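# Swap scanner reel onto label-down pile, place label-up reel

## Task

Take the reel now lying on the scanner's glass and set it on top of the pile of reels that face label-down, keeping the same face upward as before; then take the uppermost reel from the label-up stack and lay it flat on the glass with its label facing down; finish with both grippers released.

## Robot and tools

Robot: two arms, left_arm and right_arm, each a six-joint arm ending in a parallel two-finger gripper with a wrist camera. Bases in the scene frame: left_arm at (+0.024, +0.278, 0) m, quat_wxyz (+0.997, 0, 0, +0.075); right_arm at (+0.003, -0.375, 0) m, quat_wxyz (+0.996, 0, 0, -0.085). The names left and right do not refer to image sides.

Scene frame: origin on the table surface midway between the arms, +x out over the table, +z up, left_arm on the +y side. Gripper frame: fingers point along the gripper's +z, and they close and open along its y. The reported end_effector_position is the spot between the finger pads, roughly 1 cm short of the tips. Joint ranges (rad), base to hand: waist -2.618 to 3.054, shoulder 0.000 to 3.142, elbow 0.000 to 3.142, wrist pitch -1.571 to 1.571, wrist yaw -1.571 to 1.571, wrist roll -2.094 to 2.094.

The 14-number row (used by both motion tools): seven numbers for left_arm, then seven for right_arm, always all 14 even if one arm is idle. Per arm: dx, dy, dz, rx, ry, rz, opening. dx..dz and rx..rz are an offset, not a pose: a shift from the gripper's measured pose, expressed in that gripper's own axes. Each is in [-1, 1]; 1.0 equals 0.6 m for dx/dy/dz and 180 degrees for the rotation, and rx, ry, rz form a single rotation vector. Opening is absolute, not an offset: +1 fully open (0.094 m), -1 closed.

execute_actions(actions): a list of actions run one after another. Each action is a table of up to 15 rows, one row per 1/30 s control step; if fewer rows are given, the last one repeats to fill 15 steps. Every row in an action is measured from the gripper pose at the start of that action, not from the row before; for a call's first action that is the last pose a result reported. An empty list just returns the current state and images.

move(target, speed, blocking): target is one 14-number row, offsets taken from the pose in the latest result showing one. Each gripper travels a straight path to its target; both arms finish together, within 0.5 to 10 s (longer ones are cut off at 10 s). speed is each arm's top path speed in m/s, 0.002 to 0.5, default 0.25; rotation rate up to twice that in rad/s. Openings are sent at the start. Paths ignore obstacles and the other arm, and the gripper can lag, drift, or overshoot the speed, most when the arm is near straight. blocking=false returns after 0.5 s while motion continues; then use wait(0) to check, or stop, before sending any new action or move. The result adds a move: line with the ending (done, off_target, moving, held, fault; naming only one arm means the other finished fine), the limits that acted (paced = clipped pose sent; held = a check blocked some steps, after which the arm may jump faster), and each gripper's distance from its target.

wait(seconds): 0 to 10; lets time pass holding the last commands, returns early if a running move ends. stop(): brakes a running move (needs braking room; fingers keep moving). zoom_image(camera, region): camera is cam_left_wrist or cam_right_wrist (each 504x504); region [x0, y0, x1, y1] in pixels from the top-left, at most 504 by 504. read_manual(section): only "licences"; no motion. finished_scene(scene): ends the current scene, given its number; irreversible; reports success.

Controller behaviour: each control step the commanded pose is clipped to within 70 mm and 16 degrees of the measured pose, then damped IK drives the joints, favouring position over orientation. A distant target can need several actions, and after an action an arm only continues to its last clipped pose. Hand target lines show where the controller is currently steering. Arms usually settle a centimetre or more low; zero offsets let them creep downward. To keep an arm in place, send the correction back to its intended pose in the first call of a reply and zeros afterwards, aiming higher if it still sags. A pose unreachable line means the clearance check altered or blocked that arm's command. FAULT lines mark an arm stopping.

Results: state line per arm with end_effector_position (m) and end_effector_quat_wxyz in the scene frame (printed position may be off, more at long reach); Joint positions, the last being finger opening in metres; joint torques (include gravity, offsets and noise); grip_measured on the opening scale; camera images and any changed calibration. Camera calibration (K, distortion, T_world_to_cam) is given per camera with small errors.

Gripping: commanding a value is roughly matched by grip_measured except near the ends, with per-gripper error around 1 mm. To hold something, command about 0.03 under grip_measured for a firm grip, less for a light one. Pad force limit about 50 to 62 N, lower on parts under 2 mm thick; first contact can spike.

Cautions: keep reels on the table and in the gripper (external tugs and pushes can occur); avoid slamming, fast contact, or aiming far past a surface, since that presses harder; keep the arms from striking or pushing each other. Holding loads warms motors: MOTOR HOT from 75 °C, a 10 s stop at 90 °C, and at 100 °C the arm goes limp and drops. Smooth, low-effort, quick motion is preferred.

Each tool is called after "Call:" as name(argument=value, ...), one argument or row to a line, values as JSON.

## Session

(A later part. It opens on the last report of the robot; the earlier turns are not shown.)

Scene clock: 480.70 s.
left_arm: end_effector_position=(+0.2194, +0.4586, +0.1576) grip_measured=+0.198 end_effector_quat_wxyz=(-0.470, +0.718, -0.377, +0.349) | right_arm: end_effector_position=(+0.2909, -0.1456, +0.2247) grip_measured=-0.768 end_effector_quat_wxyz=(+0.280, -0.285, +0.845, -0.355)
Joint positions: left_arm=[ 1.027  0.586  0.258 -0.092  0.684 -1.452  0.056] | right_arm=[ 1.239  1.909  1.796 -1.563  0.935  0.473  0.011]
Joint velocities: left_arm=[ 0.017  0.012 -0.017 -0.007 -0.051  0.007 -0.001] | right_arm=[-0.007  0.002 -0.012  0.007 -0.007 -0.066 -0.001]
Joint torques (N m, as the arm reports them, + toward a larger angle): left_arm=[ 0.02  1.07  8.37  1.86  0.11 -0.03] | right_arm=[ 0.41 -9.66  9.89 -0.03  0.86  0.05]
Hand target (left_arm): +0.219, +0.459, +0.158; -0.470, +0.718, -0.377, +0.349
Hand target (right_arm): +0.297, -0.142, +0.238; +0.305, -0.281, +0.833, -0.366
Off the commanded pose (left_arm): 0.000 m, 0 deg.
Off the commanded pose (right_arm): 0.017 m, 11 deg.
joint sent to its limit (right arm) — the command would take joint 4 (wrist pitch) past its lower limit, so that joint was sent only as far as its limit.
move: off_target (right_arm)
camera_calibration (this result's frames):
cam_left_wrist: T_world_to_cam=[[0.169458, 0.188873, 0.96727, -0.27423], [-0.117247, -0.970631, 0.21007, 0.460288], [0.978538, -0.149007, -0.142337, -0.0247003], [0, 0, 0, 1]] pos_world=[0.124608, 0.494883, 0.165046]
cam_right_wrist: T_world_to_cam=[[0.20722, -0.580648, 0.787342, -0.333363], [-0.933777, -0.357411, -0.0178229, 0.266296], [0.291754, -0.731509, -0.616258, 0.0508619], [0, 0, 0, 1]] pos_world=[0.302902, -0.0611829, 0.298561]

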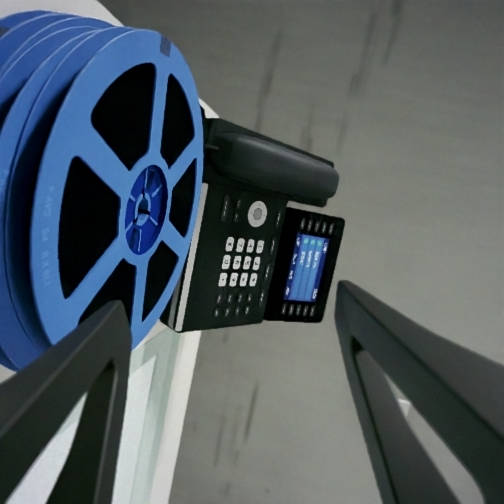

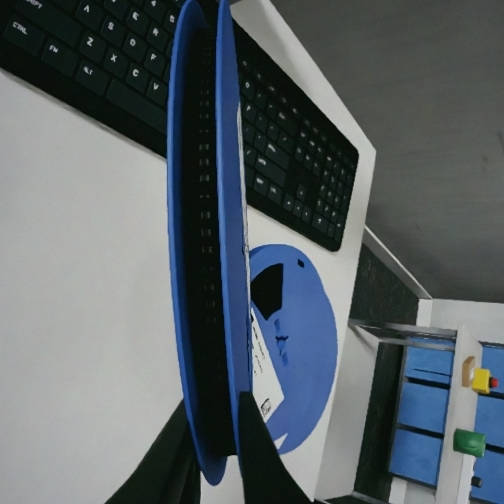

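Call:
move(
  target=[0,0,0,0,0,0,0.2,-0.108,-0.015,-0.02,-0.238,0.188,0.191,-0.85],
  speed=0.15,
)

Scene clock: 492.33 s.
left_arm: end_effector_position=(+0.2194, +0.4586, +0.1576) grip_measured=+0.198 end_effector_quat_wxyz=(-0.470, +0.718, -0.377, +0.349) | right_arm: end_effector_position=(+0.3242, -0.1017, +0.2489) grip_measured=-0.768 end_effector_quat_wxyz=(+0.118, -0.008, +0.989, +0.090)
Joint positions: left_arm=[ 1.027  0.586  0.258 -0.092  0.684 -1.452  0.056] | right_arm=[ 0.877  2.007  2.301 -1.567  0.014  0.691  0.011]
Joint velocities: left_arm=[ 0.002 -0.007  0.012  0.007  0.051 -0.007 -0.001] | right_arm=[-0.002 -0.017  0.002 -0.022  0.066 -0.066 -0.   ]
Joint torques (N m, as the arm reports them, + toward a larger angle): left_arm=[ 0.02  1.06  8.37  1.86  0.11 -0.02] | right_arm=[ -0.59 -10.61   9.75   0.63  -0.01   0.04]
Hand target (left_arm): +0.219, +0.459, +0.158; -0.470, +0.718, -0.377, +0.349
Hand target (right_arm): +0.329, -0.102, +0.255; +0.126, -0.001, +0.987, +0.099
Off the commanded pose (left_arm): 0.000 m, 0 deg.
Off the commanded pose (right_arm): 0.009 m, 17 deg; orientation clipped at the last step of the last action.
joint sent to its limit (right arm) — the command would take joint 4 (wrist pitch) past its lower limit, so that joint was sent only as far as its limit.
move: off_target (right_arm); limits=paced
camera_calibration (this result's frames):
cam_left_wrist: T_world_to_cam=[[0.169458, 0.188873, 0.96727, -0.27423], [-0.117247, -0.970631, 0.21007, 0.460288], [0.978538, -0.149007, -0.142337, -0.0247003], [0, 0, 0, 1]] pos_world=[0.124608, 0.494883, 0.165046]
cam_right_wrist: T_world_to_cam=[[-0.018555, -0.992652, -0.119575, -0.0768198], [-0.968973, -0.0116282, 0.246891, 0.294174], [-0.246467, 0.120446, -0.961637, 0.435235], [0, 0, 0, 1]] pos_world=[0.390892, -0.125257, 0.336724]

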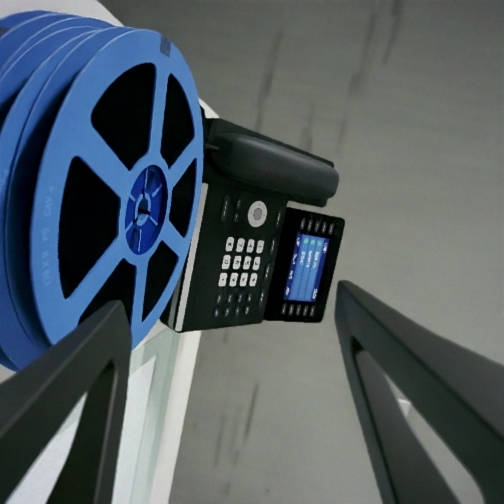

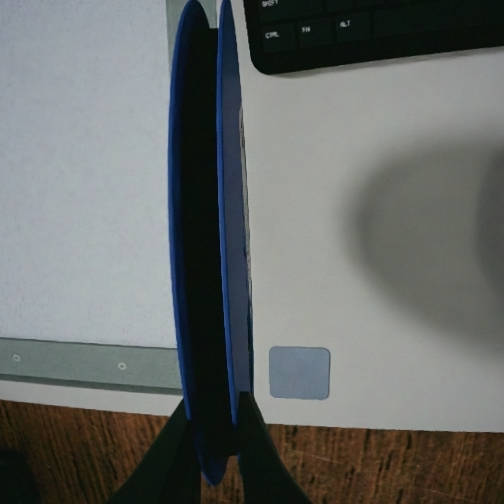

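Call:
move(
  target=[0,0,0,0,0,0,0.2,-0.01,0.17,0.15,-0.335,-0.017,0.151,-0.85],
  speed=0.15,
)

Scene clock: 508.30 s.
left_arm: end_effector_position=(+0.2194, +0.4586, +0.1576) grip_measured=+0.198 end_effector_quat_wxyz=(-0.470, +0.718, -0.377, +0.349) | right_arm: end_effector_position=(+0.3478, +0.0083, +0.1726) grip_measured=-0.767 end_effector_quat_wxyz=(+0.091, +0.176, +0.793, +0.577)
Joint positions: left_arm=[ 1.027  0.586  0.258 -0.092  0.684 -1.452  0.056] | right_arm=[ 0.84   1.783  1.038  0.374 -0.495  1.451  0.011]
Joint velocities: left_arm=[-0.022 -0.017 -0.007 -0.081  0.022 -0.022  0.   ] | right_arm=[-0.002 -0.002 -0.007 -0.051  0.066  0.007 -0.001]
Joint torques (N m, as the arm reports them, + toward a larger angle): left_arm=[ 0.02  1.07  8.37  1.86  0.11 -0.03] | right_arm=[ 0.52 -9.95  7.87  1.98 -0.19  0.01]
Hand target (left_arm): +0.219, +0.459, +0.158; -0.470, +0.718, -0.377, +0.349
Hand target (right_arm): +0.346, +0.014, +0.183; +0.097, +0.159, +0.783, +0.594
Off the commanded pose (left_arm): 0.000 m, 0 deg.
Off the commanded pose (right_arm): 0.012 m, 3 deg.
move: off_target (right_arm)
camera_calibration (this result's frames):
cam_left_wrist: T_world_to_cam=[[0.169458, 0.188873, 0.96727, -0.27423], [-0.117247, -0.970631, 0.21007, 0.460288], [0.978538, -0.149007, -0.142337, -0.0247003], [0, 0, 0, 1]] pos_world=[0.124608, 0.494883, 0.165046]
cam_right_wrist: T_world_to_cam=[[-0.234768, -0.31778, -0.91864, 0.231196], [-0.963254, -0.0508002, 0.263743, 0.332675], [-0.130479, 0.946803, -0.294177, 0.19207], [0, 0, 0, 1]] pos_world=[0.399789, -0.0914826, 0.181148]

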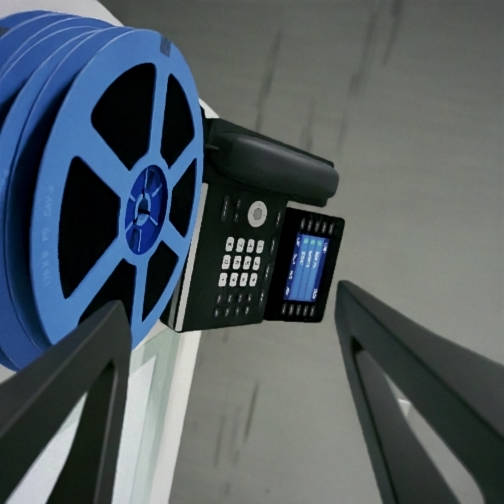

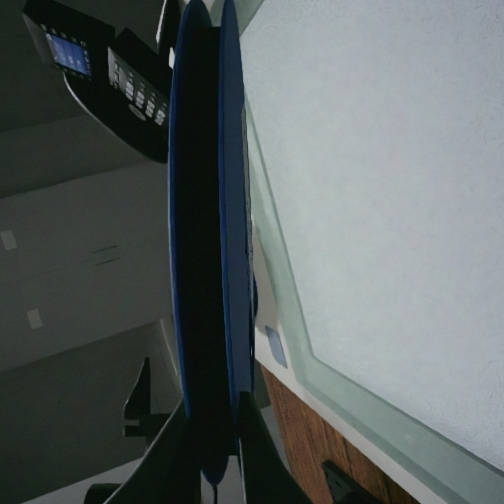

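Call:
move(
  target=[0,0,0,0,0,0,0.2,0.026,-0.062,0.138,-0.01,0,0,-0.85],
  speed=0.08,
)

Scene clock: 520.17 s.
left_arm: end_effector_position=(+0.2194, +0.4586, +0.1576) grip_measured=+0.198 end_effector_quat_wxyz=(-0.470, +0.718, -0.377, +0.349) | right_arm: end_effector_position=(+0.3531, +0.0699, +0.1097) grip_measured=-0.768 end_effector_quat_wxyz=(+0.090, +0.176, +0.785, +0.587)
Joint positions: left_arm=[ 1.027  0.586  0.258 -0.092  0.684 -1.452  0.056] | right_arm=[ 0.949  2.077  1.126  0.624 -0.398  1.509  0.011]
Joint velocities: left_arm=[-0.022 -0.002 -0.007  0.007  0.007  0.037  0.001] | right_arm=[-0.002  0.007 -0.002 -0.022 -0.051 -0.066 -0.   ]
Joint torques (N m, as the arm reports them, + toward a larger angle): left_arm=[ 0.04  1.07  8.37  1.86  0.11 -0.03] | right_arm=[  0.62 -10.98   9.76   1.58   0.01   0.  ]
Hand target (left_arm): +0.219, +0.459, +0.158; -0.470, +0.718, -0.377, +0.349
Hand target (right_arm): +0.355, +0.077, +0.112; +0.093, +0.175, +0.783, +0.590
Off the commanded pose (left_arm): 0.000 m, 0 deg.
Off the commanded pose (right_arm): 0.008 m, 1 deg.
move: done
camera_calibration (this result's frames):
cam_left_wrist: T_world_to_cam=[[0.169458, 0.188873, 0.96727, -0.27423], [-0.117247, -0.970631, 0.21007, 0.460288], [0.978538, -0.149007, -0.142337, -0.0247003], [0, 0, 0, 1]] pos_world=[0.124608, 0.494883, 0.165046]
cam_right_wrist: T_world_to_cam=[[-0.231665, -0.295238, -0.926912, 0.192524], [-0.964208, -0.0566414, 0.259028, 0.358673], [-0.128977, 0.953743, -0.271549, 0.112426], [0, 0, 0, 1]] pos_world=[0.404937, -0.0300698, 0.116076]

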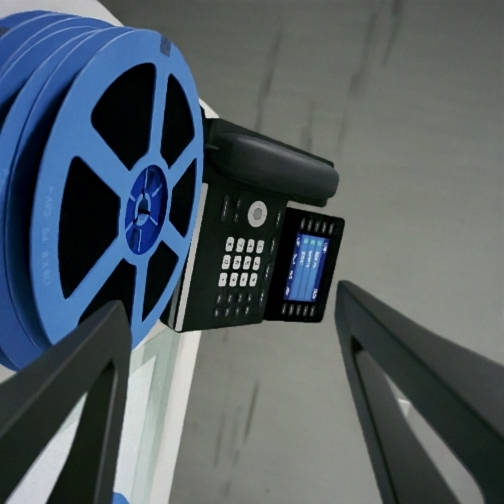

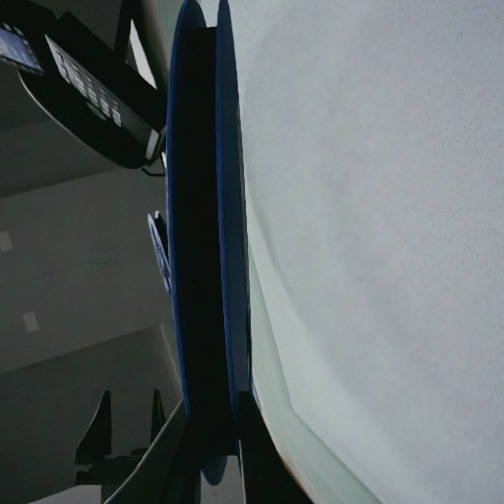

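Call:
move(
  target=[0,0,0,0,0,0,0.2,0,-0.035,0.01,0.03,0,0,-0.85],
  speed=0.04,
)

Scene clock: 528.27 s.
left_arm: end_effector_position=(+0.2194, +0.4586, +0.1576) grip_measured=+0.198 end_effector_quat_wxyz=(-0.470, +0.718, -0.377, +0.349) | right_arm: end_effector_position=(+0.3532, +0.0701, +0.1073) grip_measured=-0.769 end_effector_quat_wxyz=(+0.094, +0.169, +0.793, +0.578)
Joint positions: left_arm=[ 1.027  0.586  0.258 -0.092  0.684 -1.452  0.056] | right_arm=[ 0.949  2.077  1.137  0.592 -0.398  1.481  0.011]
Joint velocities: left_arm=[-0.007 -0.007 -0.007  0.022 -0.11  -0.051  0.   ] | right_arm=[-0.017  0.012  0.022 -0.007 -0.022  0.007  0.   ]
Joint torques (N m, as the arm reports them, + toward a larger angle): left_arm=[ 0.04  1.06  8.38  1.86  0.11 -0.02] | right_arm=[  0.39 -11.03   8.94   0.89   0.02  -0.06]
Hand target (left_arm): +0.219, +0.459, +0.158; -0.470, +0.718, -0.377, +0.349
Hand target (right_arm): +0.351, +0.069, +0.088; +0.082, +0.180, +0.811, +0.550
Off the commanded pose (left_arm): 0.000 m, 0 deg.
Off the commanded pose (right_arm): 0.019 m, 4 deg.
move: off_target (right_arm)
camera_calibration (this result's frames):
cam_left_wrist: T_world_to_cam=[[0.169458, 0.188873, 0.96727, -0.27423], [-0.117247, -0.970631, 0.21007, 0.460288], [0.978538, -0.149007, -0.142337, -0.0247003], [0, 0, 0, 1]] pos_world=[0.124608, 0.494883, 0.165046]
cam_right_wrist: T_world_to_cam=[[-0.219408, -0.319605, -0.921799, 0.187171], [-0.96636, -0.0587636, 0.250389, 0.36129], [-0.134194, 0.945727, -0.29596, 0.116669], [0, 0, 0, 1]] pos_world=[0.405859, -0.0292856, 0.116601]

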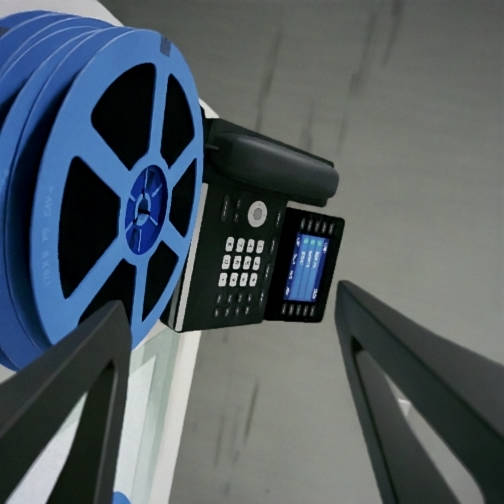

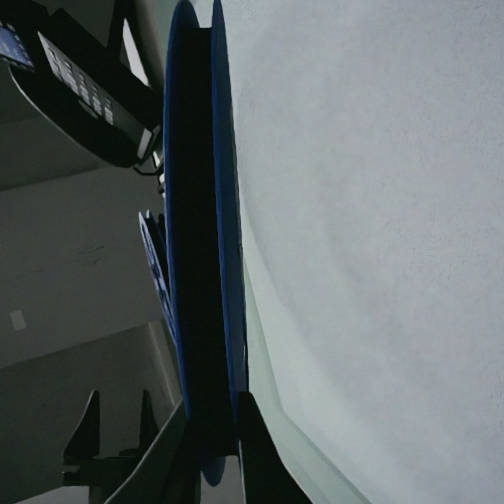

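Call:
move(
  target=[0,0,0,0,0,0,0.2,0,0,0,0,0,0,-0.25],
  speed=0.04,
)

Call:
move(
  target=[0,0,0,0,0,0,0.2,0,-0.06,0.02,0.05,0,0,-0.25],
  speed=0.03,
)

Scene clock: 537.60 s.
left_arm: end_effector_position=(+0.2194, +0.4586, +0.1576) grip_measured=+0.198 end_effector_quat_wxyz=(-0.470, +0.718, -0.377, +0.349) | right_arm: end_effector_position=(+0.3530, +0.0697, +0.1060) grip_measured=-0.251 end_effector_quat_wxyz=(+0.092, +0.170, +0.794, +0.576)
Joint positions: left_arm=[ 1.027  0.586  0.258 -0.092  0.684 -1.452  0.056] | right_arm=[ 0.949  2.077  1.137  0.587 -0.397  1.482  0.035]
Joint velocities: left_arm=[ 0.007 -0.022 -0.012 -0.007  0.007 -0.022 -0.   ] | right_arm=[-0.002 -0.002 -0.022 -0.037 -0.022  0.007 -0.002]
Joint torques (N m, as the arm reports them, + toward a larger angle): left_arm=[ 0.03  1.07  8.37  1.86  0.11 -0.03] | right_arm=[  0.04 -12.52   7.17   1.63  -0.08   0.02]
Hand target (left_arm): +0.219, +0.459, +0.158; -0.470, +0.718, -0.377, +0.349
Hand target (right_arm): +0.353, +0.070, +0.107; +0.094, +0.169, +0.793, +0.578
Off the commanded pose (left_arm): 0.000 m, 0 deg.
Off the commanded pose (right_arm): 0.001 m, 0 deg.
move: done
camera_calibration (this result's frames):
cam_left_wrist: T_world_to_cam=[[0.169458, 0.188873, 0.96727, -0.27423], [-0.117247, -0.970631, 0.21007, 0.460288], [0.978538, -0.149007, -0.142337, -0.0247003], [0, 0, 0, 1]] pos_world=[0.124608, 0.494883, 0.165046]
cam_right_wrist: T_world_to_cam=[[-0.223883, -0.32302, -0.919529, 0.187406], [-0.965219, -0.0572105, 0.255105, 0.360319], [-0.135011, 0.944661, -0.298977, 0.117272], [0, 0, 0, 1]] pos_world=[0.405577, -0.0296327, 0.115468]

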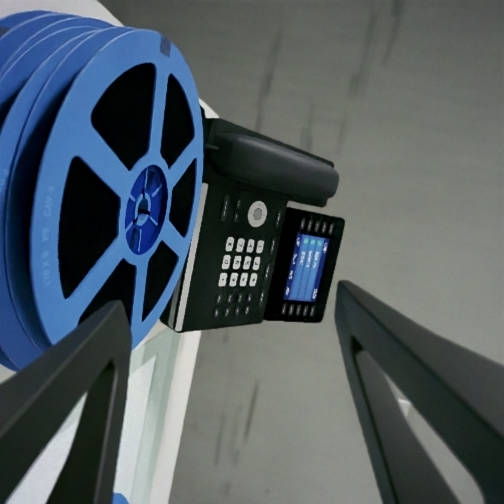

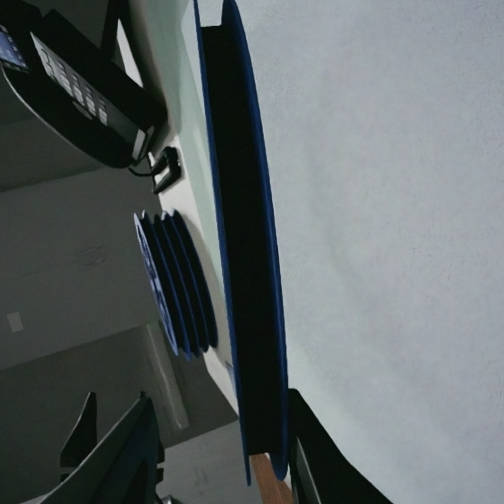

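Scene clock: 540.47 s.
left_arm: end_effector_position=(+0.2194, +0.4586, +0.1576) grip_measured=+0.198 end_effector_quat_wxyz=(-0.470, +0.718, -0.377, +0.349) | right_arm: end_effector_position=(+0.3499, +0.0619, +0.0639) grip_measured=-0.251 end_effector_quat_wxyz=(+0.074, +0.186, +0.837, +0.510)
Joint positions: left_arm=[ 1.027  0.586  0.258 -0.092  0.684 -1.452  0.056] | right_arm=[ 0.949  2.113  1.176  0.408 -0.376  1.435  0.035]
Joint velocities: left_arm=[ 0.002 -0.002 -0.012  0.007 -0.037 -0.081 -0.001] | right_arm=[-0.007  0.007 -0.012  0.022 -0.007 -0.066 -0.001]
Joint torques (N m, as the arm reports them, + toward a larger angle): left_arm=[ 0.03  1.06  8.36  1.86  0.11 -0.03] | right_arm=[  0.69 -11.77   9.98   1.41  -0.05  -0.09]
Hand target (left_arm): +0.219, +0.459, +0.158; -0.470, +0.718, -0.377, +0.349
Hand target (right_arm): +0.351, +0.070, +0.068; +0.079, +0.177, +0.836, +0.512
Off the commanded pose (left_arm): 0.000 m, 0 deg.
Off the commanded pose (right_arm): 0.010 m, 1 deg.
move: done
camera_calibration (this result's frames):
cam_left_wrist: T_world_to_cam=[[0.169458, 0.188873, 0.96727, -0.27423], [-0.117247, -0.970631, 0.21007, 0.460288], [0.978538, -0.149007, -0.142337, -0.0247003], [0, 0, 0, 1]] pos_world=[0.124608, 0.494883, 0.165046]
cam_right_wrist: T_world_to_cam=[[-0.293602, -0.451418, -0.842627, 0.172851], [-0.942007, -0.0132572, 0.335332, 0.351673], [-0.162545, 0.892214, -0.421346, 0.132325], [0, 0, 0, 1]] pos_world=[0.403537, -0.035372, 0.0834768]

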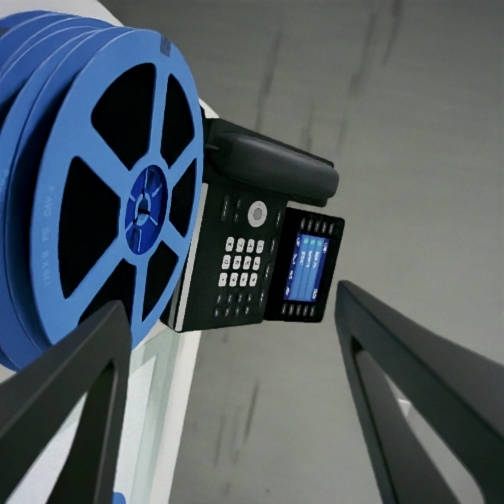

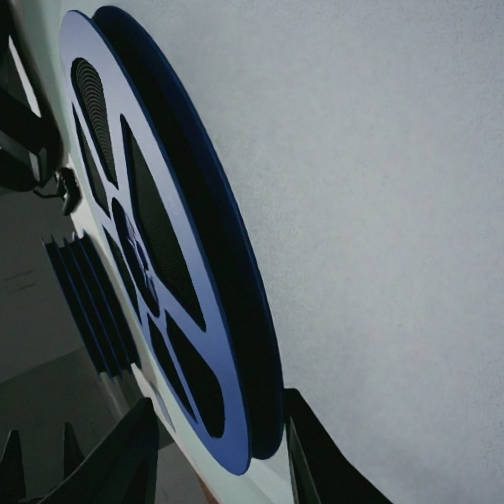

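Call:
move(
  target=[0,0,0,0,0,0,0.2,0,-0.05,-0.085,0,0,0,-0.25],
  speed=0.025,
)

Scene clock: 548.20 s.
left_arm: end_effector_position=(+0.2194, +0.4586, +0.1576) grip_measured=+0.198 end_effector_quat_wxyz=(-0.470, +0.718, -0.377, +0.349) | right_arm: end_effector_position=(+0.3302, +0.0149, +0.0618) grip_measured=-0.251 end_effector_quat_wxyz=(+0.075, +0.185, +0.833, +0.516)
Joint positions: left_arm=[ 1.027  0.586  0.258 -0.092  0.684 -1.452  0.056] | right_arm=[ 0.895  1.987  0.944  0.518 -0.425  1.409  0.035]
Joint velocities: left_arm=[-0.022 -0.017  0.012 -0.037 -0.051 -0.037 -0.001] | right_arm=[ 0.007  0.007 -0.002 -0.066 -0.007 -0.022 -0.   ]
Joint torques (N m, as the arm reports them, + toward a larger angle): left_arm=[ 0.02  1.07  8.36  1.87  0.11 -0.03] | right_arm=[ -0.54 -13.07   4.71   1.32  -0.15  -0.07]
Hand target (left_arm): +0.219, +0.459, +0.158; -0.470, +0.718, -0.377, +0.349
Hand target (right_arm): +0.327, +0.008, +0.061; +0.074, +0.186, +0.837, +0.510
Off the commanded pose (left_arm): 0.000 m, 0 deg.
Off the commanded pose (right_arm): 0.008 m, 1 deg.
move: done
camera_calibration (this result's frames):
cam_left_wrist: T_world_to_cam=[[0.169458, 0.188873, 0.96727, -0.27423], [-0.117247, -0.970631, 0.21007, 0.460288], [0.978538, -0.149007, -0.142337, -0.0247003], [0, 0, 0, 1]] pos_world=[0.124608, 0.494883, 0.165046]
cam_right_wrist: T_world_to_cam=[[-0.288086, -0.440763, -0.850138, 0.14259], [-0.944215, -0.0171931, 0.32888, 0.334424], [-0.159575, 0.897459, -0.411222, 0.168522], [0, 0, 0, 1]] pos_world=[0.383738, -0.0826437, 0.0805357]

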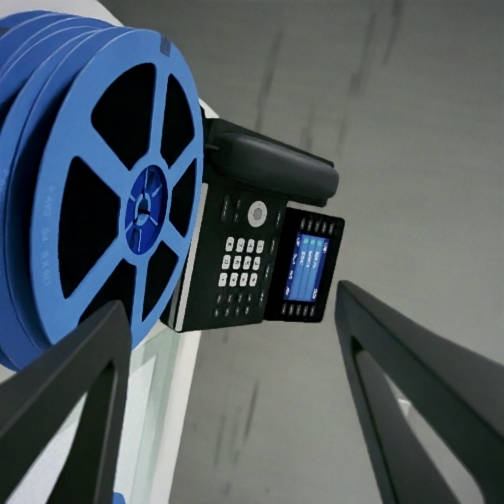

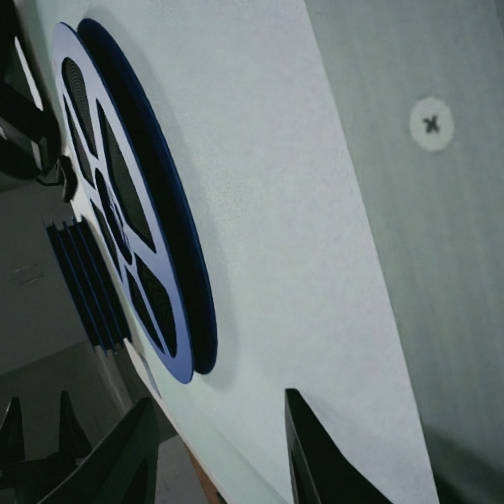

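Call:
move(
  target=[0,0,0,0,0,0,0.2,0,0.2,-0.2,0.13,0,0,0.2],
  speed=0.15,
)

Scene clock: 554.03 s.
left_arm: end_effector_position=(+0.2194, +0.4586, +0.1576) grip_measured=+0.198 end_effector_quat_wxyz=(-0.470, +0.718, -0.377, +0.349) | right_arm: end_effector_position=(+0.3130, -0.0353, +0.2252) grip_measured=+0.199 end_effector_quat_wxyz=(+0.034, +0.194, +0.919, +0.343)
Joint positions: left_arm=[ 1.027  0.586  0.258 -0.092  0.684 -1.452  0.056] | right_arm=[ 0.862  1.755  1.676 -0.871 -0.356  1.225  0.056]
Joint velocities: left_arm=[-0.002 -0.012 -0.022  0.007 -0.095 -0.007 -0.001] | right_arm=[ 0.017 -0.007  0.002 -0.022  0.037 -0.022 -0.   ]
Joint torques (N m, as the arm reports them, + toward a larger angle): left_arm=[ 0.03  1.06  8.37  1.86  0.11 -0.02] | right_arm=[-0.5  -7.97 10.65  0.96 -0.08 -0.08]
Hand target (left_arm): +0.219, +0.459, +0.158; -0.470, +0.718, -0.377, +0.349
Hand target (right_arm): +0.320, -0.037, +0.223; +0.038, +0.197, +0.920, +0.336
Off the commanded pose (left_arm): 0.000 m, 0 deg.
Off the commanded pose (right_arm): 0.007 m, 1 deg.
move: done
camera_calibration (this result's frames):
cam_left_wrist: T_world_to_cam=[[0.169458, 0.188873, 0.96727, -0.27423], [-0.117247, -0.970631, 0.21007, 0.460288], [0.978538, -0.149007, -0.142337, -0.0247003], [0, 0, 0, 1]] pos_world=[0.124608, 0.494883, 0.165046]
cam_right_wrist: T_world_to_cam=[[-0.382496, -0.715128, -0.585055, 0.21461], [-0.883364, 0.0974135, 0.458452, 0.219386], [-0.27086, 0.692173, -0.668978, 0.363691], [0, 0, 0, 1]] pos_world=[0.374394, -0.119635, 0.268282]

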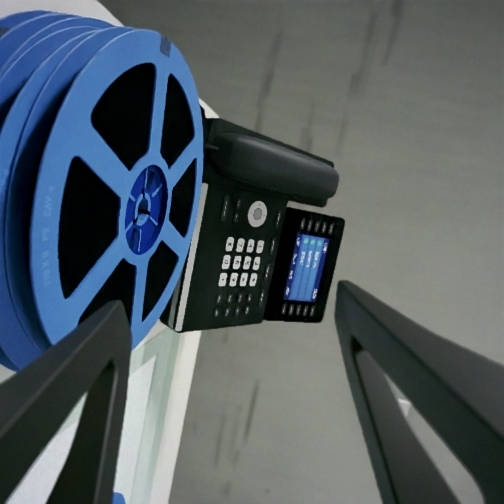

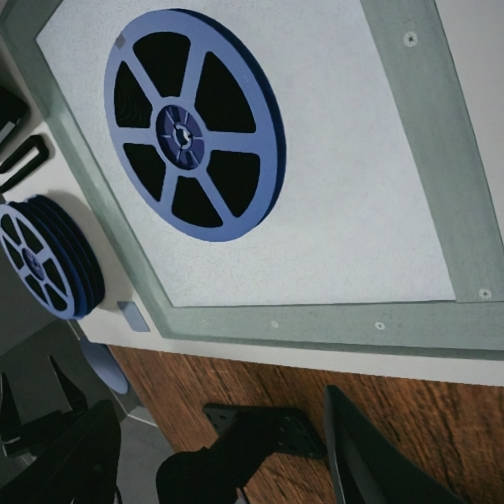

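Both placed.

Call:
finished_scene(
  scene=2,
)

The scene is finished: the task was done.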